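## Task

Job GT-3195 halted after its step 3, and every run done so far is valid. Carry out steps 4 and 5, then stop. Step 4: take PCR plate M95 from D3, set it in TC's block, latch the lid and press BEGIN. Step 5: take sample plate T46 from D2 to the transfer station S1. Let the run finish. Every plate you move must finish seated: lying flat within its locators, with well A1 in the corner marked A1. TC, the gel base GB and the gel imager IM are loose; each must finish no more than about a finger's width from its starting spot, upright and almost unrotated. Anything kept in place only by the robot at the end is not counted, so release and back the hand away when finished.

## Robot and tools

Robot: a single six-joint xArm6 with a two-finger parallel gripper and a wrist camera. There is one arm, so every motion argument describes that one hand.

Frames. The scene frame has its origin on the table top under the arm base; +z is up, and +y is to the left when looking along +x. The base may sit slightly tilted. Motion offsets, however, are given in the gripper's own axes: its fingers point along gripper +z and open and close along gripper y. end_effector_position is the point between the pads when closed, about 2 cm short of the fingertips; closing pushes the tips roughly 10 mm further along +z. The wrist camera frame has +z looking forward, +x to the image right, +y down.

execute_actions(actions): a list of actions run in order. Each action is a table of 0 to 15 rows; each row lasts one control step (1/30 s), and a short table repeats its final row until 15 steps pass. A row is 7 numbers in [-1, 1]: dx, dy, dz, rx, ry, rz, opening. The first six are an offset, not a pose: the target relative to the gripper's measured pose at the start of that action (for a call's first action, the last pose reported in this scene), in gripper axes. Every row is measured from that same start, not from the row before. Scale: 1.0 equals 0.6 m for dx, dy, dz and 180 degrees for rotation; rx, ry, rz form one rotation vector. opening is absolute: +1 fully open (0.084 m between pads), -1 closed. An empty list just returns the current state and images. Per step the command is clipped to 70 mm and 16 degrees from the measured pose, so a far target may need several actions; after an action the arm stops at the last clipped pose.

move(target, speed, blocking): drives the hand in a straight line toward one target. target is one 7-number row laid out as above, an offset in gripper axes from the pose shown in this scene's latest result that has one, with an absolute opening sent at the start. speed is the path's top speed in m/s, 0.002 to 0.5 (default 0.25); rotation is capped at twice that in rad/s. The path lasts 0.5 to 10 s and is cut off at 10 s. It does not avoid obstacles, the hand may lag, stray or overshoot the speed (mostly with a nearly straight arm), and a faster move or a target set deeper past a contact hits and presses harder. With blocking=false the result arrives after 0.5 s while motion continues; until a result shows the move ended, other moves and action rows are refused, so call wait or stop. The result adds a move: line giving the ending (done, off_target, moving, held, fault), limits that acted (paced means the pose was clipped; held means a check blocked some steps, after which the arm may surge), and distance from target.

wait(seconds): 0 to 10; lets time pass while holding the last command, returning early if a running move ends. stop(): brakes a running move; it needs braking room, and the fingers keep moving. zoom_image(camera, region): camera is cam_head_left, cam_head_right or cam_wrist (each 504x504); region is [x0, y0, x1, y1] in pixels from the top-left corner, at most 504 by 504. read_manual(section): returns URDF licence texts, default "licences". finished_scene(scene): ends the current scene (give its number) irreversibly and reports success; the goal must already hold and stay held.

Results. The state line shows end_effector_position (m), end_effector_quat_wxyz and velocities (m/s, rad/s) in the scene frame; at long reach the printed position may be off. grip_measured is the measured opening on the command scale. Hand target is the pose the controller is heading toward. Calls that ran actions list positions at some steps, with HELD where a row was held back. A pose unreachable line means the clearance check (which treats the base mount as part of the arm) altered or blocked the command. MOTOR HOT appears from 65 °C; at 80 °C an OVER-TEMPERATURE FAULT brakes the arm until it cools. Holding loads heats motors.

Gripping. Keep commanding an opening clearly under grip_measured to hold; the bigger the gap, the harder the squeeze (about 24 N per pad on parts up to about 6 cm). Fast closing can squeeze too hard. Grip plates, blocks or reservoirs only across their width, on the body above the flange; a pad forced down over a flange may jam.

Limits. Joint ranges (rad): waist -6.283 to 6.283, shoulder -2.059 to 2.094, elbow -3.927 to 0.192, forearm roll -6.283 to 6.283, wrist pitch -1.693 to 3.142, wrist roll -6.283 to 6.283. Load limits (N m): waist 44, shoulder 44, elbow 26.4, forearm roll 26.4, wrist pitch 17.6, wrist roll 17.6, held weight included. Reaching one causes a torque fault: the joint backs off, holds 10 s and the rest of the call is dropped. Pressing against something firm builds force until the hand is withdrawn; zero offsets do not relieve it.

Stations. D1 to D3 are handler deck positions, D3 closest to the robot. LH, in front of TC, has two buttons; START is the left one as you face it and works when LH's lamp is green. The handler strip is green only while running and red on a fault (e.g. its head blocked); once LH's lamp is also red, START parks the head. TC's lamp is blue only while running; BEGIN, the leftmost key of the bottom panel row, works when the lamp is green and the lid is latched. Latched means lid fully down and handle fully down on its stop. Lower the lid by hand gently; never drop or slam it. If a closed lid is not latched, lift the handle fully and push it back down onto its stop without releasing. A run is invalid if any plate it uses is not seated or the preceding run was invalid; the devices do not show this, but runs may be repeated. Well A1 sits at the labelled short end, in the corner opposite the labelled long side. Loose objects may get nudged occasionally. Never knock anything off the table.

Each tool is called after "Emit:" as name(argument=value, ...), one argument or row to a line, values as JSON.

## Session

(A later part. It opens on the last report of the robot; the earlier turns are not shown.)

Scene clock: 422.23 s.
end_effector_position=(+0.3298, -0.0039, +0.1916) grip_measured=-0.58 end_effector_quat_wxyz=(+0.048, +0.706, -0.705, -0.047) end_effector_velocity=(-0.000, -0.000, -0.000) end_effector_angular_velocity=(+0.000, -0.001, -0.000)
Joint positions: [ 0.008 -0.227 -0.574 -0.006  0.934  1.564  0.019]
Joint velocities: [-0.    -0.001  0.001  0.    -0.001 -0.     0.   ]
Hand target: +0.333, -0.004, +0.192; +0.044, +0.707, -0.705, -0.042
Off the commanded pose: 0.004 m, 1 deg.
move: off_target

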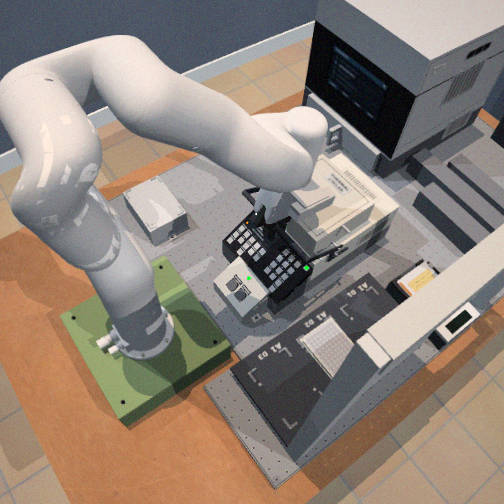

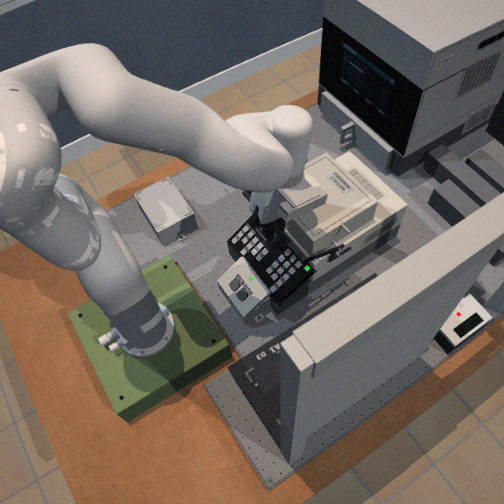

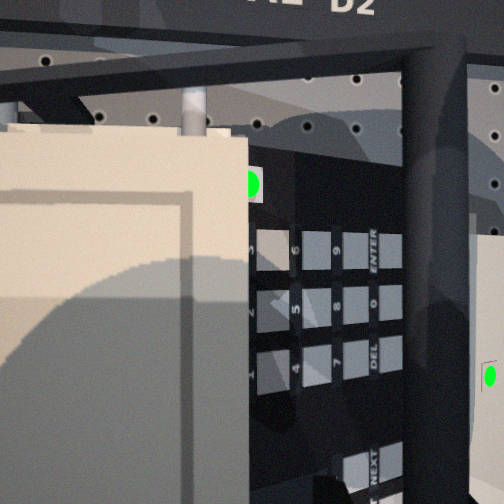

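Emit:
move(
  target=[0,0.01,0.018,-0.03,0,0,-1],
  speed=0.006,
)

Scene clock: 432.13 s.
end_effector_position=(+0.3221, -0.0040, +0.1864) grip_measured=-0.74 end_effector_quat_wxyz=(+0.080, +0.704, -0.702, -0.078) end_effector_velocity=(-0.000, -0.000, +0.000) end_effector_angular_velocity=(-0.000, -0.001, -0.000)
Joint positions: [ 0.009 -0.167 -0.625 -0.007  1.015  1.565  0.011]
Joint velocities: [-0.001 -0.001  0.001 -0.     0.    -0.     0.   ]
Hand target: +0.322, -0.004, +0.182; +0.082, +0.703, -0.702, -0.080
Off the commanded pose: 0.005 m, 0 deg.
move: off_target

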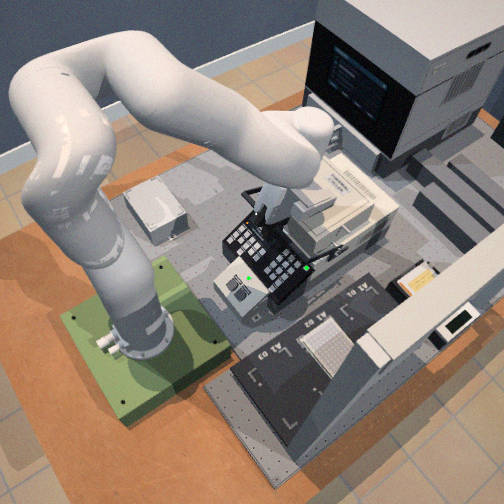

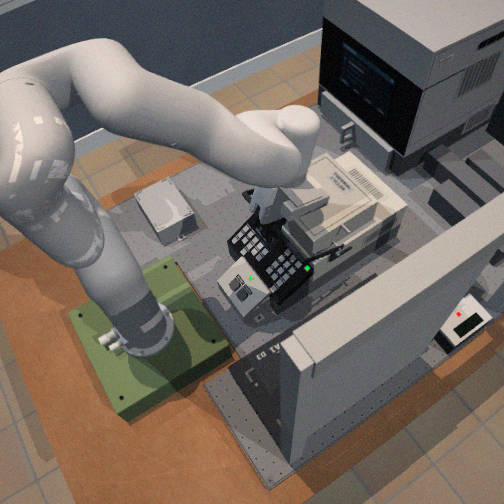

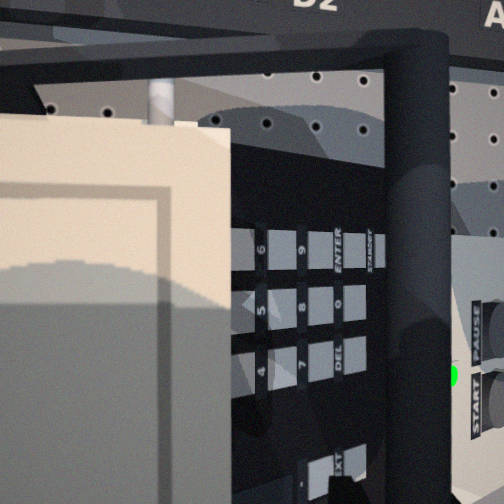

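Emit:
move(
  target=[0,0,0,0.073,0,0,-1],
  speed=0.02,
)

Emit:
move(
  target=[0,-0.1,0,0,0,0,-1],
  speed=0.008,
)

Scene clock: 441.63 s.
end_effector_position=(+0.3240, -0.0040, +0.1872) grip_measured=-0.74 end_effector_quat_wxyz=(-0.004, +0.708, -0.706, +0.005) end_effector_velocity=(+0.000, +0.000, +0.000) end_effector_angular_velocity=(+0.000, -0.004, +0.001)
Joint positions: [ 0.006 -0.357 -0.412 -0.005  0.756  1.562  0.012]
Joint velocities: [ 0.001 -0.003  0.003  0.    -0.004 -0.    -0.   ]
Hand target: +0.322, -0.004, +0.186; -0.001, +0.708, -0.706, +0.002
Off the commanded pose: 0.002 m, 0 deg.
move: done

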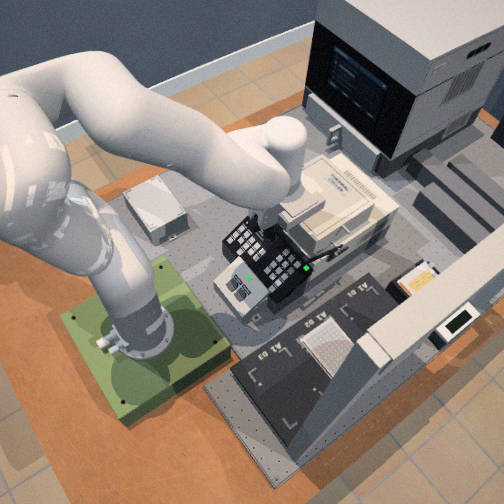

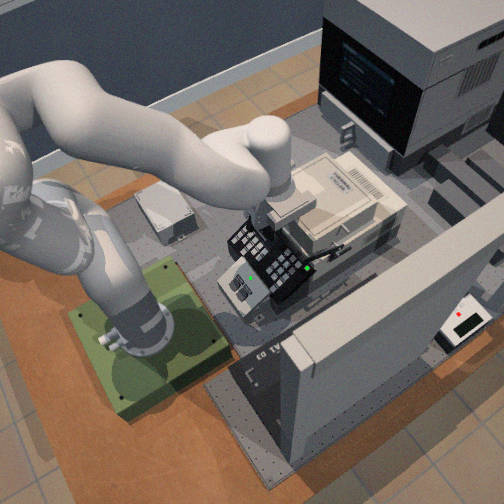

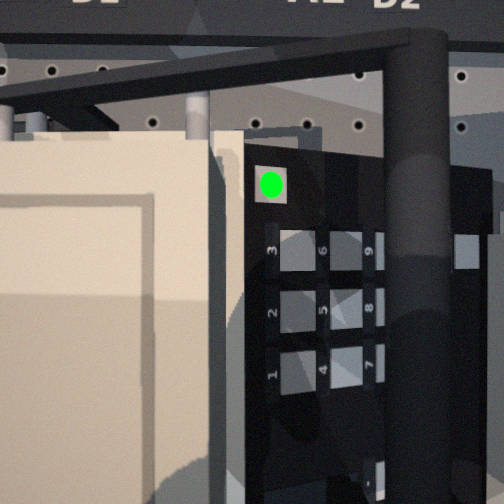

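Scene clock: 449.37 s.
end_effector_position=(+0.3752, -0.0037, +0.1838) grip_measured=-0.56 end_effector_quat_wxyz=(+0.006, +0.708, -0.706, -0.005) end_effector_velocity=(-0.000, -0.000, -0.001) end_effector_angular_velocity=(+0.000, +0.002, -0.001)
Joint positions: [ 0.009 -0.142 -0.609 -0.005  0.767  1.564  0.019]
Joint velocities: [-0.001  0.003 -0.002  0.     0.001  0.     0.   ]
Hand target: +0.384, -0.004, +0.188; -0.004, +0.708, -0.706, +0.005
Off the commanded pose: 0.010 m, 2 deg.
move: off_target

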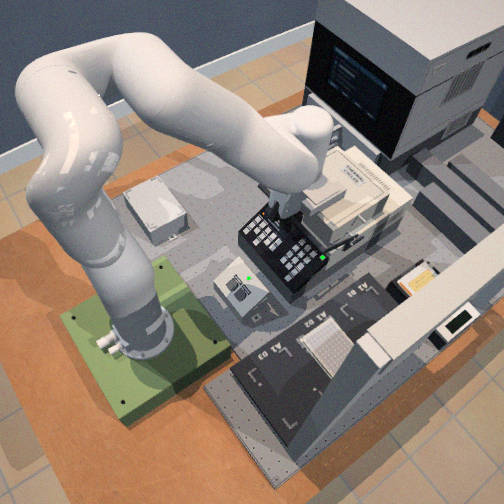

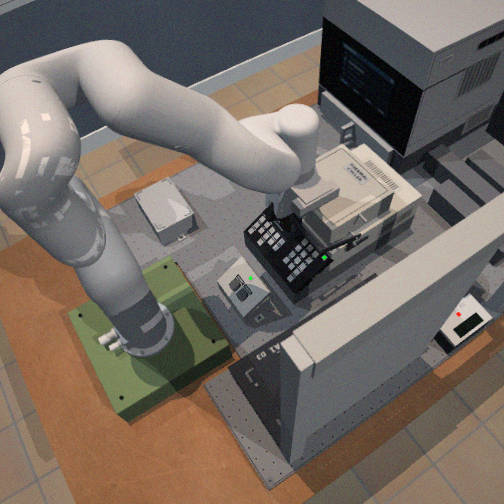

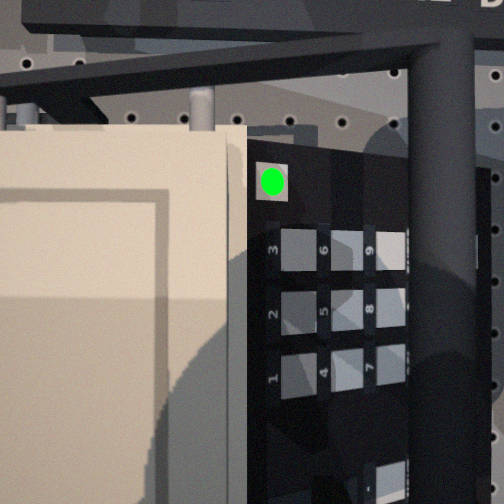

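Emit:
move(
  target=[0.058,-0.012,0,0,0,0,-1],
  speed=0.006,
)

Scene clock: 459.50 s.
end_effector_position=(+0.3826, -0.0385, +0.1838) grip_measured=-0.70 end_effector_quat_wxyz=(+0.007, +0.708, -0.706, -0.005) end_effector_velocity=(-0.001, +0.000, -0.001) end_effector_angular_velocity=(+0.001, +0.003, +0.001)
Joint positions: [-0.081 -0.112 -0.642 -0.008  0.769  1.476  0.013]
Joint velocities: [ 0.     0.001  0.001  0.     0.    -0.     0.   ]
Hand target: +0.383, -0.038, +0.184; +0.007, +0.708, -0.706, -0.005
Off the commanded pose: 0.000 m, 0 deg.
move: done

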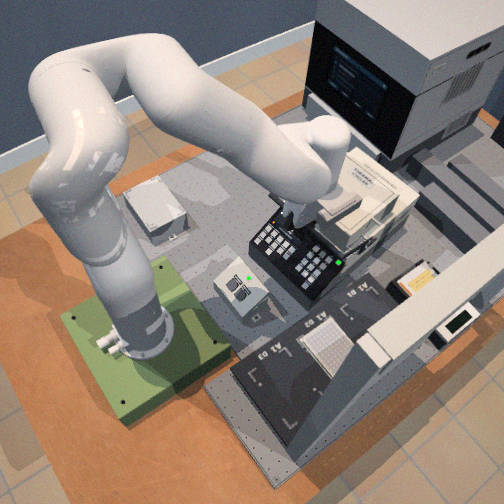

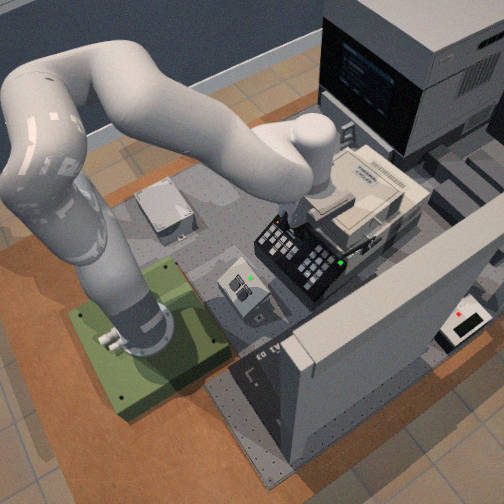

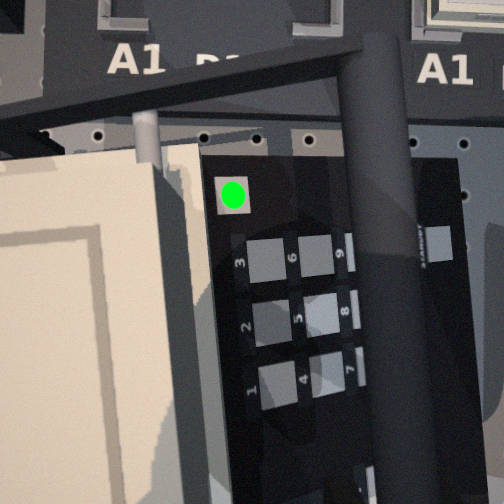

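Emit:
move(
  target=[0,0.004,0,0,0,0,0.2],
  speed=0.01,
)

Emit:
move(
  target=[0,-0.112,-0.415,0,0,0,0.2],
  speed=0.05,
)

Scene clock: 464.83 s.
end_effector_position=(+0.3807, -0.0399, +0.1850) grip_measured=-0.04 end_effector_quat_wxyz=(+0.006, +0.707, -0.707, -0.004) end_effector_velocity=(+0.001, +0.002, -0.000) end_effector_angular_velocity=(+0.001, -0.003, +0.003)
Joint positions: [-0.085 -0.122 -0.635 -0.008  0.77   1.476  0.042]
Joint velocities: [ 0.006  0.002 -0.001  0.001 -0.004  0.002 -0.003]
Hand target: +0.380, -0.038, +0.184; +0.007, +0.708, -0.706, -0.005
Off the commanded pose: 0.002 m, 0 deg.
move: done

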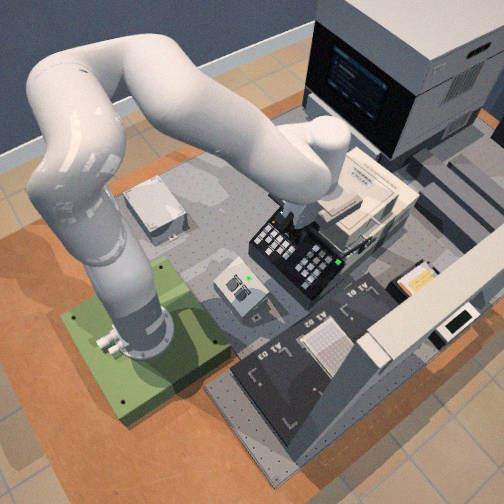

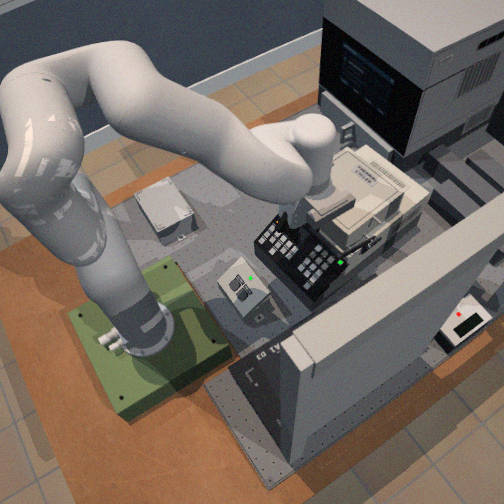

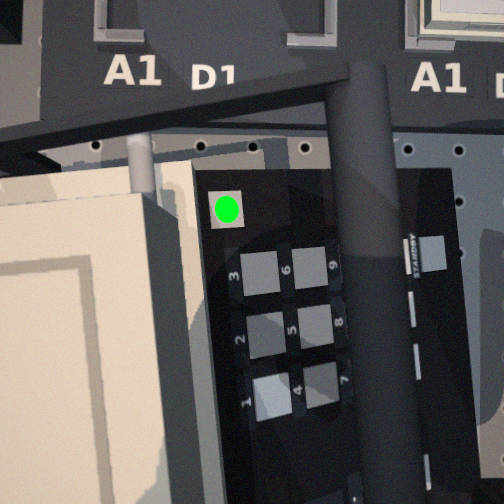

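Scene clock: 470.33 s.
end_effector_position=(+0.4518, -0.0389, +0.4327) grip_measured=+0.19 end_effector_quat_wxyz=(+0.006, +0.707, -0.707, -0.004) end_effector_velocity=(+0.000, +0.000, +0.001) end_effector_angular_velocity=(+0.000, -0.000, -0.001)
Joint positions: [-0.065 -0.07  -1.43  -0.005  1.514  1.489  0.052]
Joint velocities: [ 0.     0.001 -0.004  0.     0.003  0.001 -0.   ]
Hand target: +0.452, -0.039, +0.433; +0.006, +0.707, -0.707, -0.004
Off the commanded pose: 0.001 m, 0 deg.
move: done

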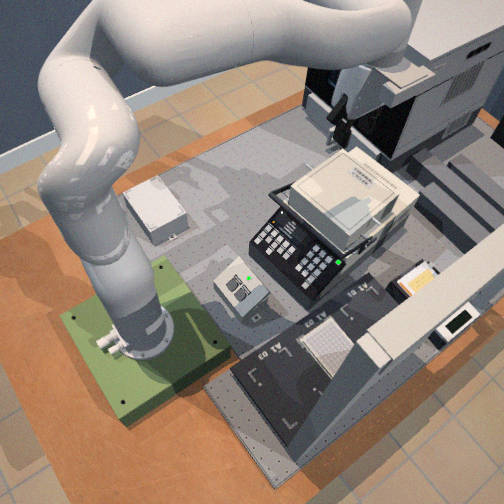

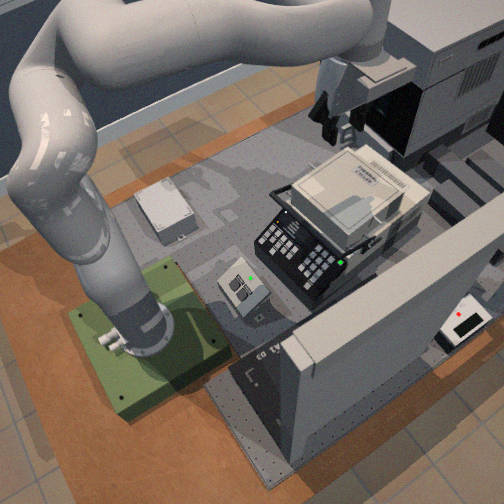

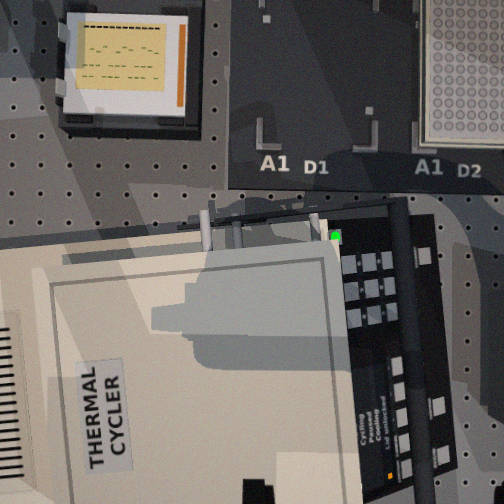

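Emit:
move(
  target=[-0.3,-0.28,0,0,0,0.5,-1],
)

Emit:
move(
  target=[0,0,0,0,0,0.5,-1],
)

Emit:
move(
  target=[0,0,0.3,0,-0.08,0,-1],
  speed=0.1,
)

Scene clock: 491.57 s.
end_effector_position=(+0.6187, +0.1412, +0.4293) grip_measured=-1.00 end_effector_quat_wxyz=(+0.021, -0.000, +1.000, +0.005) end_effector_velocity=(+0.000, +0.001, +0.008) end_effector_angular_velocity=(+0.006, -0.017, -0.004)
Joint positions: [ 0.242  0.819 -2.697 -0.     1.834  3.367  0.   ]
Joint velocities: [ 0.001 -0.001 -0.021  0.002  0.004  0.005  0.   ]
Hand target: +0.619, +0.141, +0.429; +0.021, -0.000, +1.000, +0.005
Off the commanded pose: 0.001 m, 3 deg.
elbow stopped short: the move would have taken joint 3 (elbow) straighter than the controller allows; a more bent joint 3 avoids this.
move: off_target

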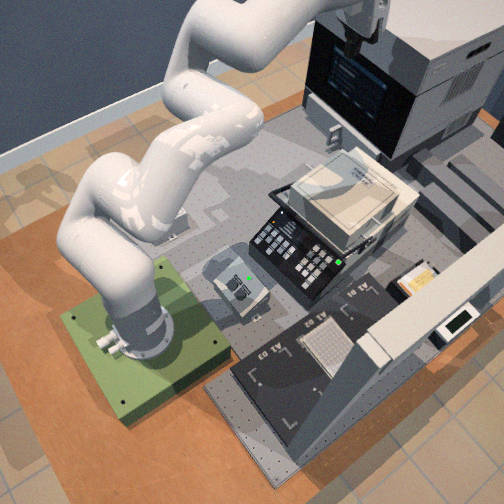

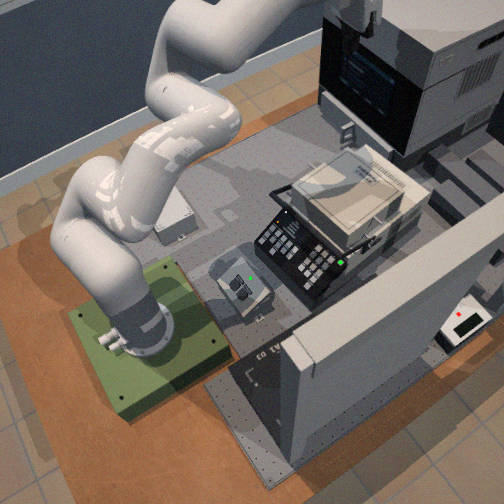

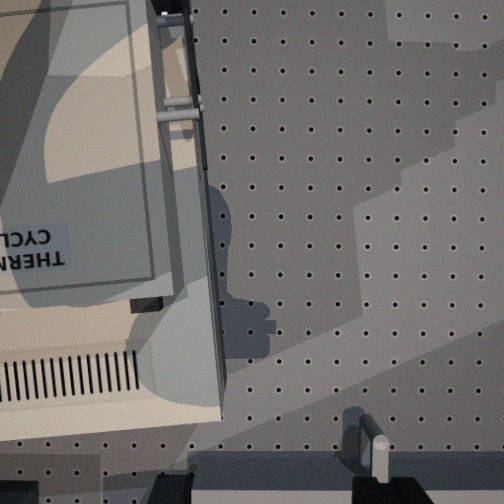

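Scene clock: 495.13 s.
end_effector_position=(+0.6187, +0.1412, +0.4293) grip_measured=-1.00 end_effector_quat_wxyz=(+0.011, +0.707, +0.707, +0.019) end_effector_velocity=(+0.000, -0.000, +0.000) end_effector_angular_velocity=(+0.000, -0.001, -0.005)
Joint positions: [ 0.242  0.819 -2.697 -0.     1.834  4.937  0.   ]
Joint velocities: [-0.    -0.001  0.    -0.    -0.     0.005  0.   ]
Hand target: +0.619, +0.141, +0.429; +0.011, +0.707, +0.707, +0.019
Off the commanded pose: 0.000 m, 0 deg.
move: done

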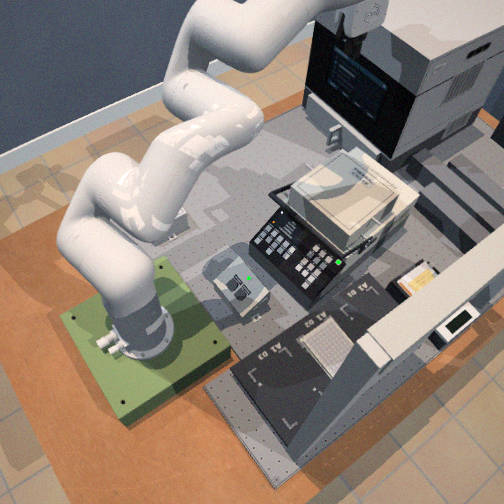

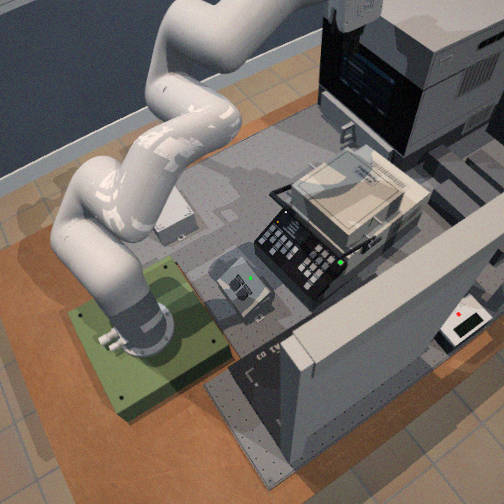

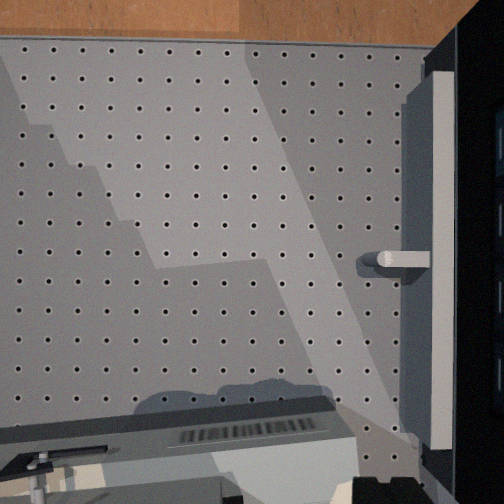

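Scene clock: 497.30 s.
end_effector_position=(+0.6263, +0.1430, +0.2503) grip_measured=-1.00 end_effector_quat_wxyz=(+0.100, +0.704, +0.700, -0.069) end_effector_velocity=(+0.001, +0.000, +0.002) end_effector_angular_velocity=(+0.000, -0.006, -0.000)
Joint positions: [ 0.328  0.69  -1.948 -0.252  1.298  5.102  0.   ]
Joint velocities: [ 0.001 -0.002 -0.001 -0.002 -0.002  0.002  0.   ]
Hand target: +0.626, +0.143, +0.249; +0.100, +0.703, +0.700, -0.070
Off the commanded pose: 0.001 m, 0 deg.
move: done

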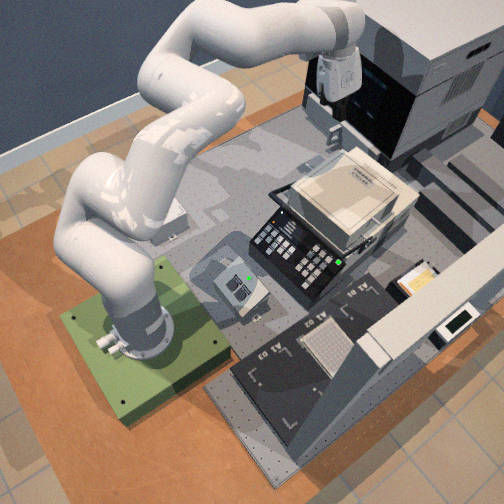

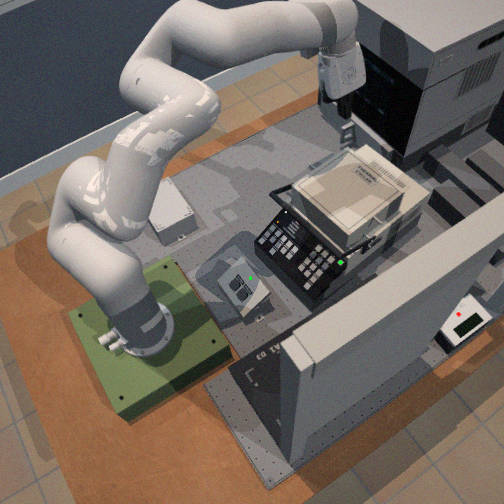

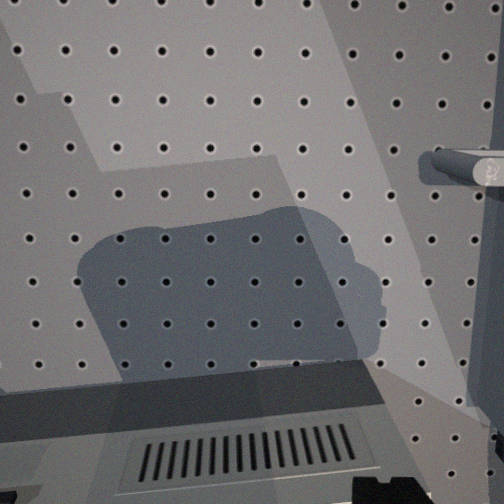

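Emit:
move(
  target=[0.014,-0.036,0.218,0,0,0,-1],
  speed=0.05,
)

Emit:
move(
  target=[-0.0567,0,0.0138,0,0,0,-1],
  speed=0.006,
)

Scene clock: 511.20 s.
end_effector_position=(+0.6103, +0.1200, +0.1208) grip_measured=-1.00 end_effector_quat_wxyz=(+0.100, +0.704, +0.700, -0.069) end_effector_velocity=(+0.004, +0.001, +0.006) end_effector_angular_velocity=(+0.004, -0.015, -0.001)
Joint positions: [ 0.288  0.745 -1.659 -0.3    0.958  5.168  0.   ]
Joint velocities: [-0.    -0.007 -0.004 -0.001 -0.004  0.002  0.   ]
Hand target: +0.610, +0.120, +0.120; +0.100, +0.704, +0.700, -0.069
Off the commanded pose: 0.000 m, 0 deg.
move: done

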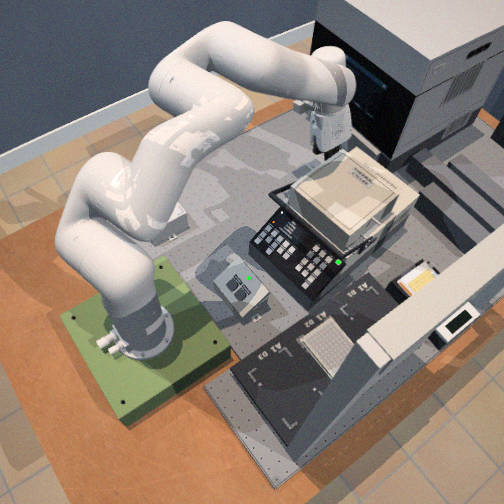

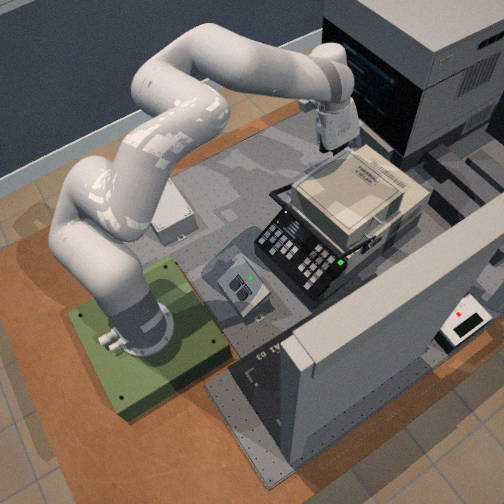

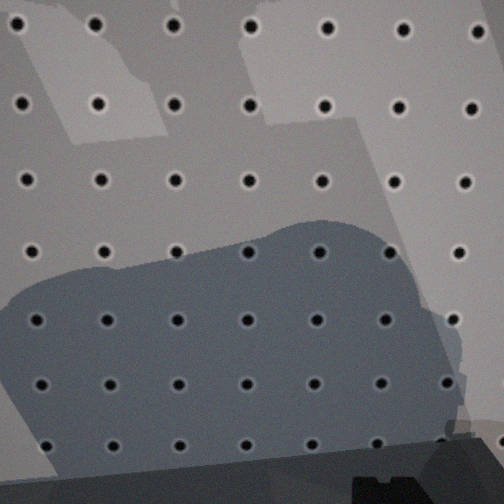

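Scene clock: 517.27 s.
end_effector_position=(+0.6102, +0.0913, +0.1210) grip_measured=-1.00 end_effector_quat_wxyz=(+0.101, +0.700, +0.704, -0.067) end_effector_velocity=(-0.000, -0.001, -0.000) end_effector_angular_velocity=(+0.000, +0.001, -0.000)
Joint positions: [ 0.241  0.715 -1.605 -0.309  0.918  5.124  0.   ]
Joint velocities: [-0.001  0.     0.001  0.    -0.001 -0.001  0.   ]
Hand target: +0.610, +0.085, +0.121; +0.100, +0.704, +0.700, -0.069
Off the commanded pose: 0.006 m, 1 deg.
move: off_target

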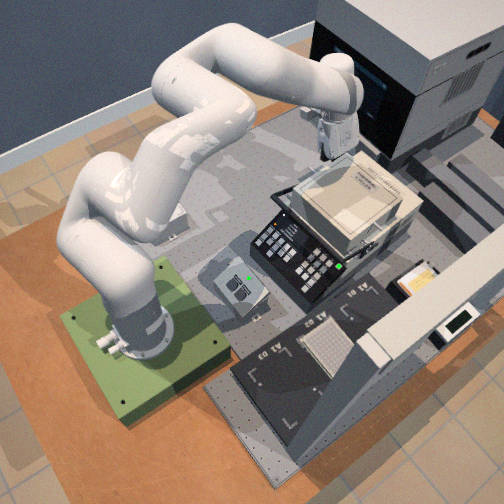

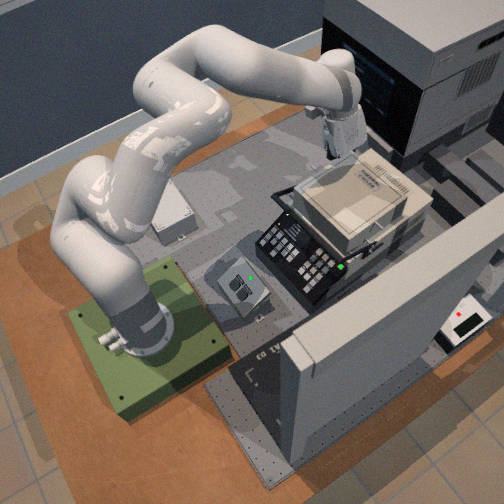

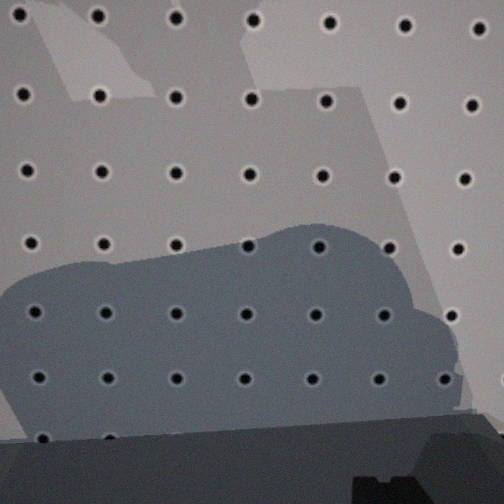

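Emit:
move(
  target=[-0.032,0,0.0078,0,0,0,-1],
  speed=0.005,
)

Scene clock: 524.17 s.
end_effector_position=(+0.6103, +0.0788, +0.1212) grip_measured=-1.00 end_effector_quat_wxyz=(+0.102, +0.696, +0.708, -0.065) end_effector_velocity=(-0.000, -0.001, -0.001) end_effector_angular_velocity=(-0.000, +0.002, +0.001)
Joint positions: [ 0.22   0.701 -1.58  -0.314  0.897  5.099  0.   ]
Joint velocities: [-0.001  0.     0.001 -0.    -0.    -0.002  0.   ]
Hand target: +0.610, +0.072, +0.121; +0.101, +0.700, +0.704, -0.067
Off the commanded pose: 0.007 m, 1 deg.
move: off_target

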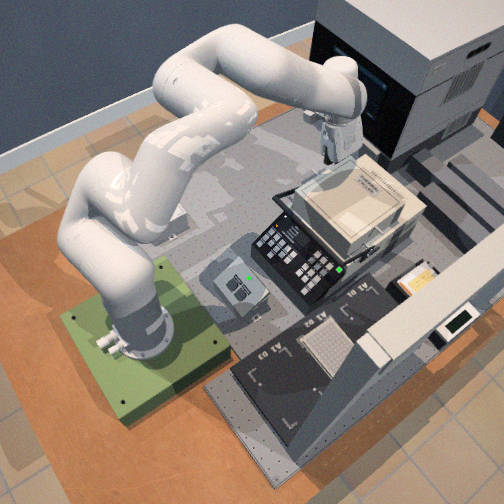

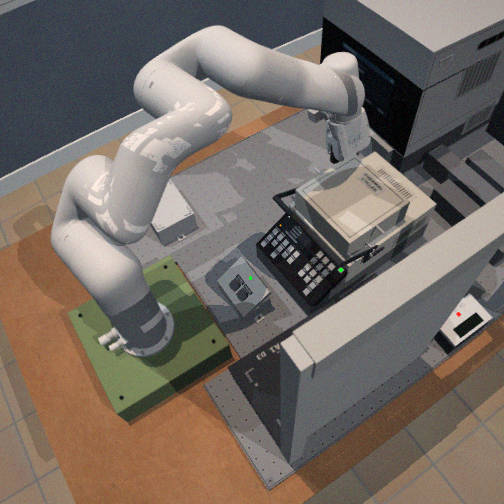

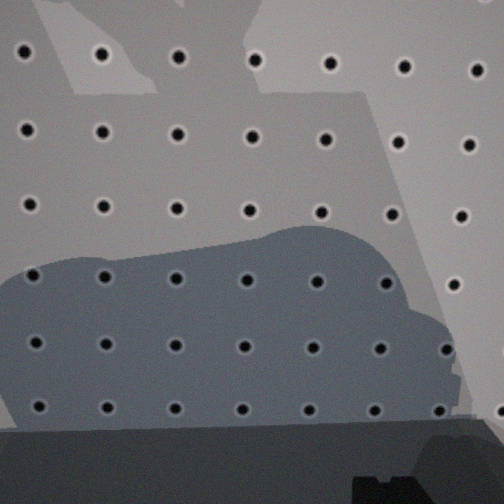

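Emit:
move(
  target=[0.08,0,0,0,0,0,-1],
  speed=0.05,
)

Emit:
move(
  target=[0,0,-0.3,0,0,0,-1],
  speed=0.15,
)

Scene clock: 542.37 s.
end_effector_position=(+0.6098, +0.1253, +0.1100) grip_measured=-1.00 end_effector_quat_wxyz=(+0.102, +0.696, +0.708, -0.065) end_effector_velocity=(+0.001, +0.000, +0.001) end_effector_angular_velocity=(+0.001, -0.002, -0.002)
Joint positions: [ 0.294  0.758 -1.646 -0.307  0.923  5.164  0.   ]
Joint velocities: [-0.     0.001 -0.004  0.     0.002  0.002  0.   ]
Hand target: +0.610, +0.126, +0.110; +0.102, +0.696, +0.708, -0.065
Off the commanded pose: 0.000 m, 0 deg.
move: done

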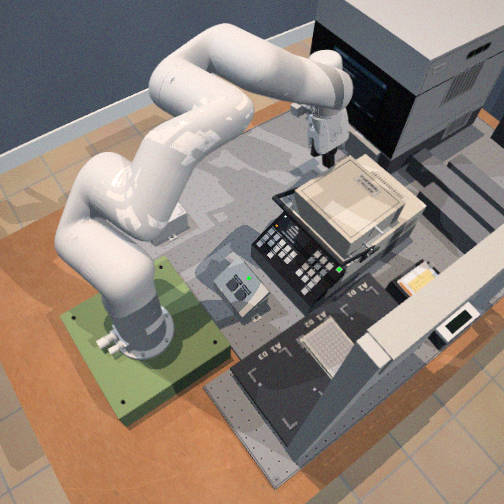

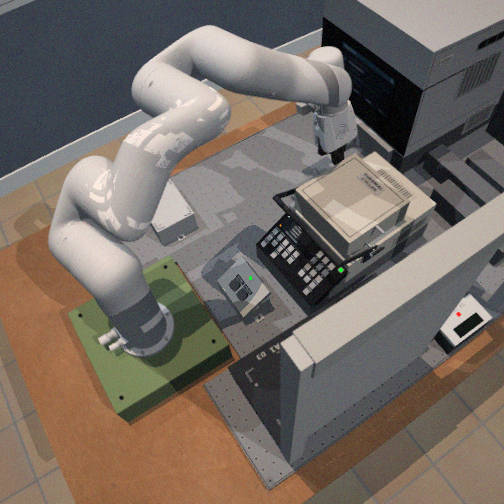

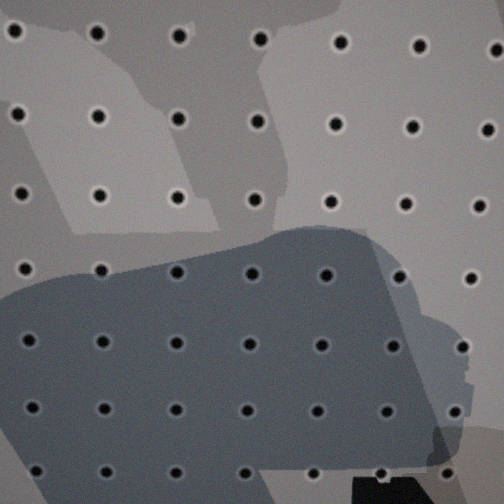

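Scene clock: 543.93 s.
end_effector_position=(+0.5999, +0.1673, +0.2834) grip_measured=-1.00 end_effector_quat_wxyz=(+0.101, +0.696, +0.708, -0.066) end_effector_velocity=(-0.000, -0.001, -0.000) end_effector_angular_velocity=(-0.002, +0.006, -0.002)
Joint positions: [ 0.378  0.589 -1.879 -0.248  1.333  5.122  0.   ]
Joint velocities: [-0.001  0.005 -0.008  0.001  0.009 -0.001  0.   ]
Hand target: +0.600, +0.168, +0.285; +0.102, +0.696, +0.708, -0.065
Off the commanded pose: 0.001 m, 0 deg.
move: done

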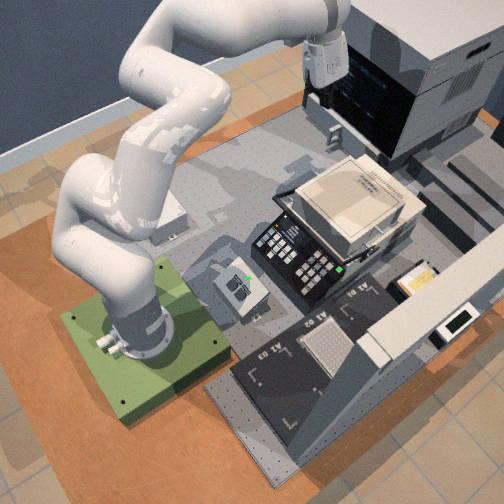

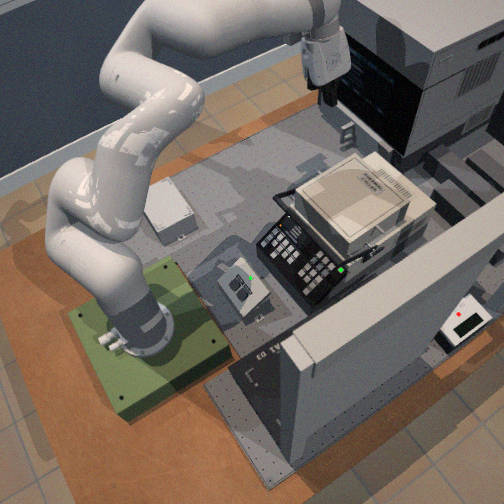

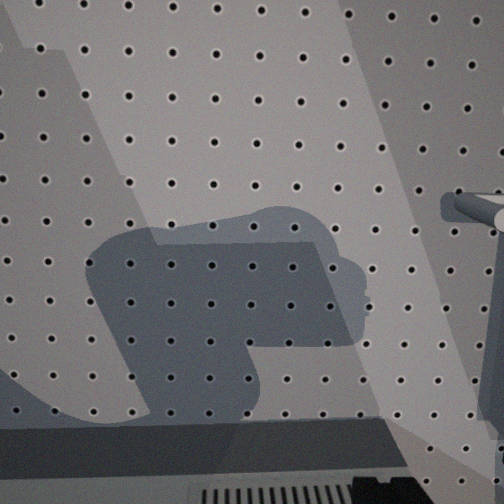

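Emit:
move(
  target=[0,0,0,0.016,0.075,0.005,-1],
)

Emit:
move(
  target=[-0.15,-0.433,0,0,0,0,-1],
)

Scene clock: 552.00 s.
end_effector_position=(+0.5999, +0.1675, +0.2834) grip_measured=-1.00 end_effector_quat_wxyz=(+0.001, +0.707, +0.707, -0.001) end_effector_velocity=(+0.000, -0.001, +0.000) end_effector_angular_velocity=(+0.006, +0.000, -0.001)
Joint positions: [ 0.291  0.56  -1.844 -0.004  1.285  4.987  0.   ]
Joint velocities: [-0.004 -0.001  0.001  0.006 -0.001 -0.005  0.   ]
Hand target: +0.600, +0.167, +0.283; +0.001, +0.707, +0.707, -0.001
Off the commanded pose: 0.000 m, 0 deg.
move: done

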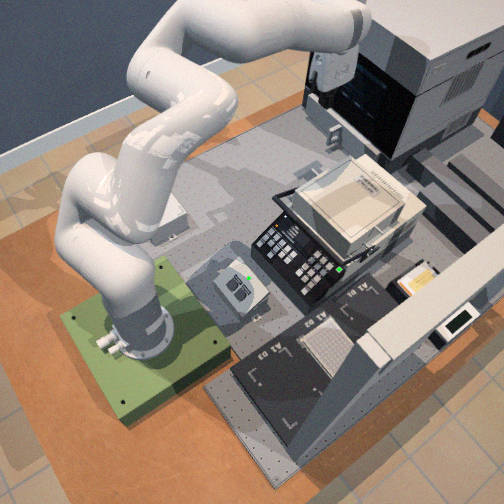

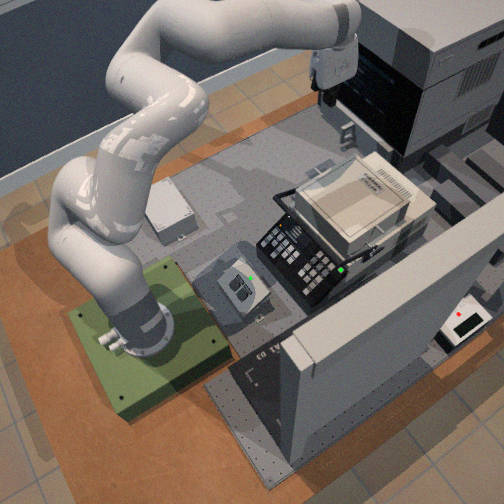

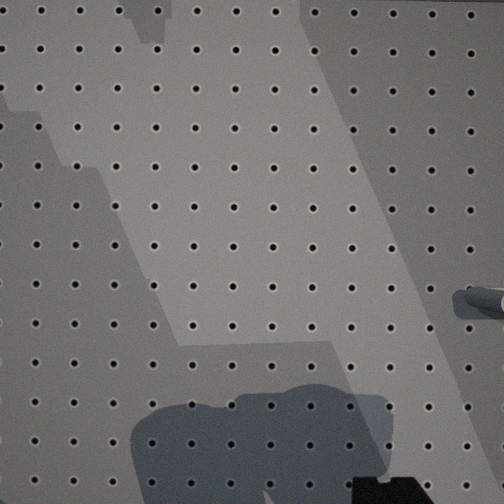

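Scene clock: 553.63 s.
end_effector_position=(+0.3405, +0.0768, +0.2839) grip_measured=-1.00 end_effector_quat_wxyz=(+0.001, +0.707, +0.707, -0.001) end_effector_velocity=(-0.001, -0.001, +0.001) end_effector_angular_velocity=(+0.001, -0.002, -0.001)
Joint positions: [ 0.242 -0.416 -0.67  -0.004  1.086  4.939  0.   ]
Joint velocities: [-0.001 -0.007  0.004  0.     0.001  0.     0.   ]
Hand target: +0.340, +0.077, +0.284; +0.001, +0.707, +0.707, -0.001
Off the commanded pose: 0.001 m, 0 deg.
move: done

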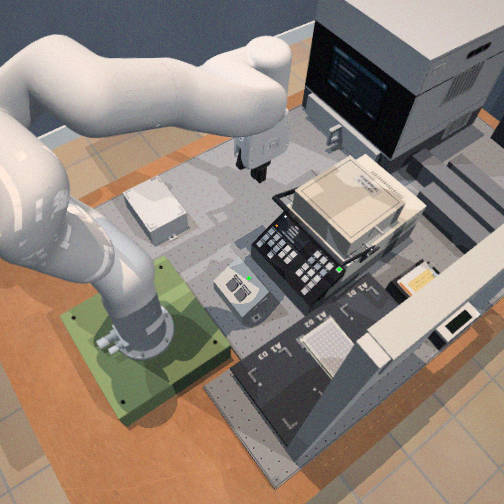

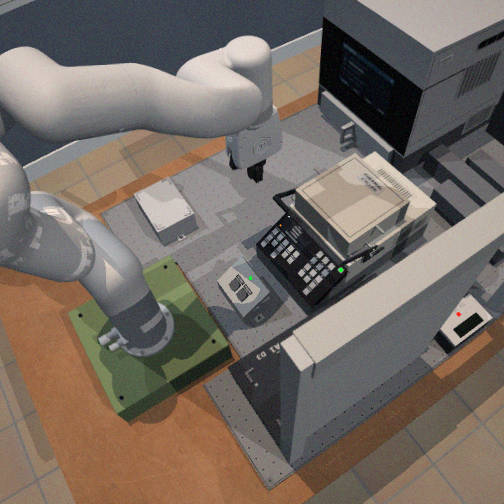

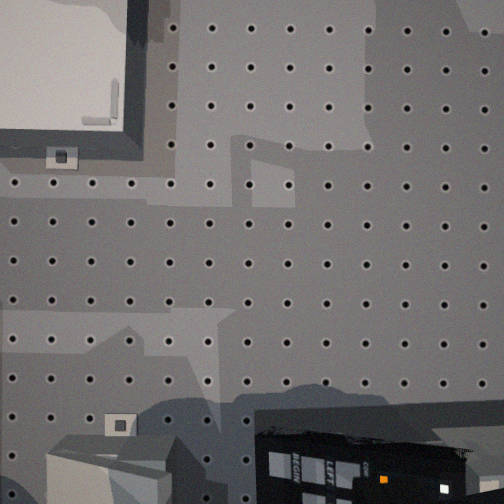

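Emit:
move(
  target=[-0.05,-0.03,0.2,0,0,0,-1],
  speed=0.1,
)

Scene clock: 562.17 s.
end_effector_position=(+0.3227, +0.0463, +0.1644) grip_measured=-1.00 end_effector_quat_wxyz=(+0.001, +0.707, +0.707, -0.001) end_effector_velocity=(-0.001, +0.000, -0.002) end_effector_angular_velocity=(-0.000, +0.003, +0.003)
Joint positions: [ 0.161 -0.277 -0.405 -0.007  0.681  4.862  0.   ]
Joint velocities: [ 0.002  0.004  0.003  0.    -0.004 -0.001  0.   ]
Hand target: +0.322, +0.046, +0.164; +0.001, +0.707, +0.707, -0.001
Off the commanded pose: 0.000 m, 0 deg.
move: done

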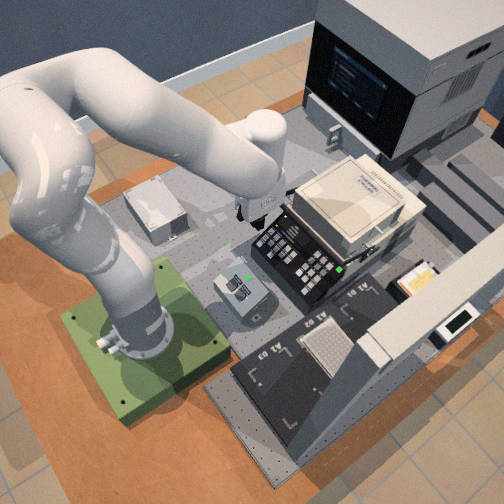

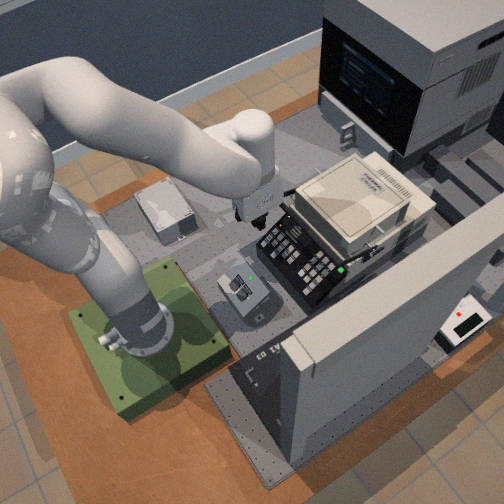

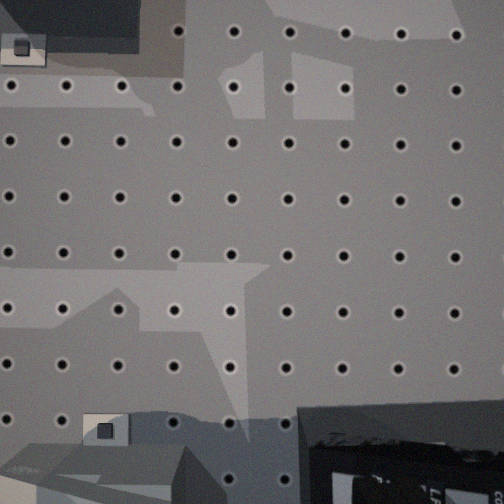

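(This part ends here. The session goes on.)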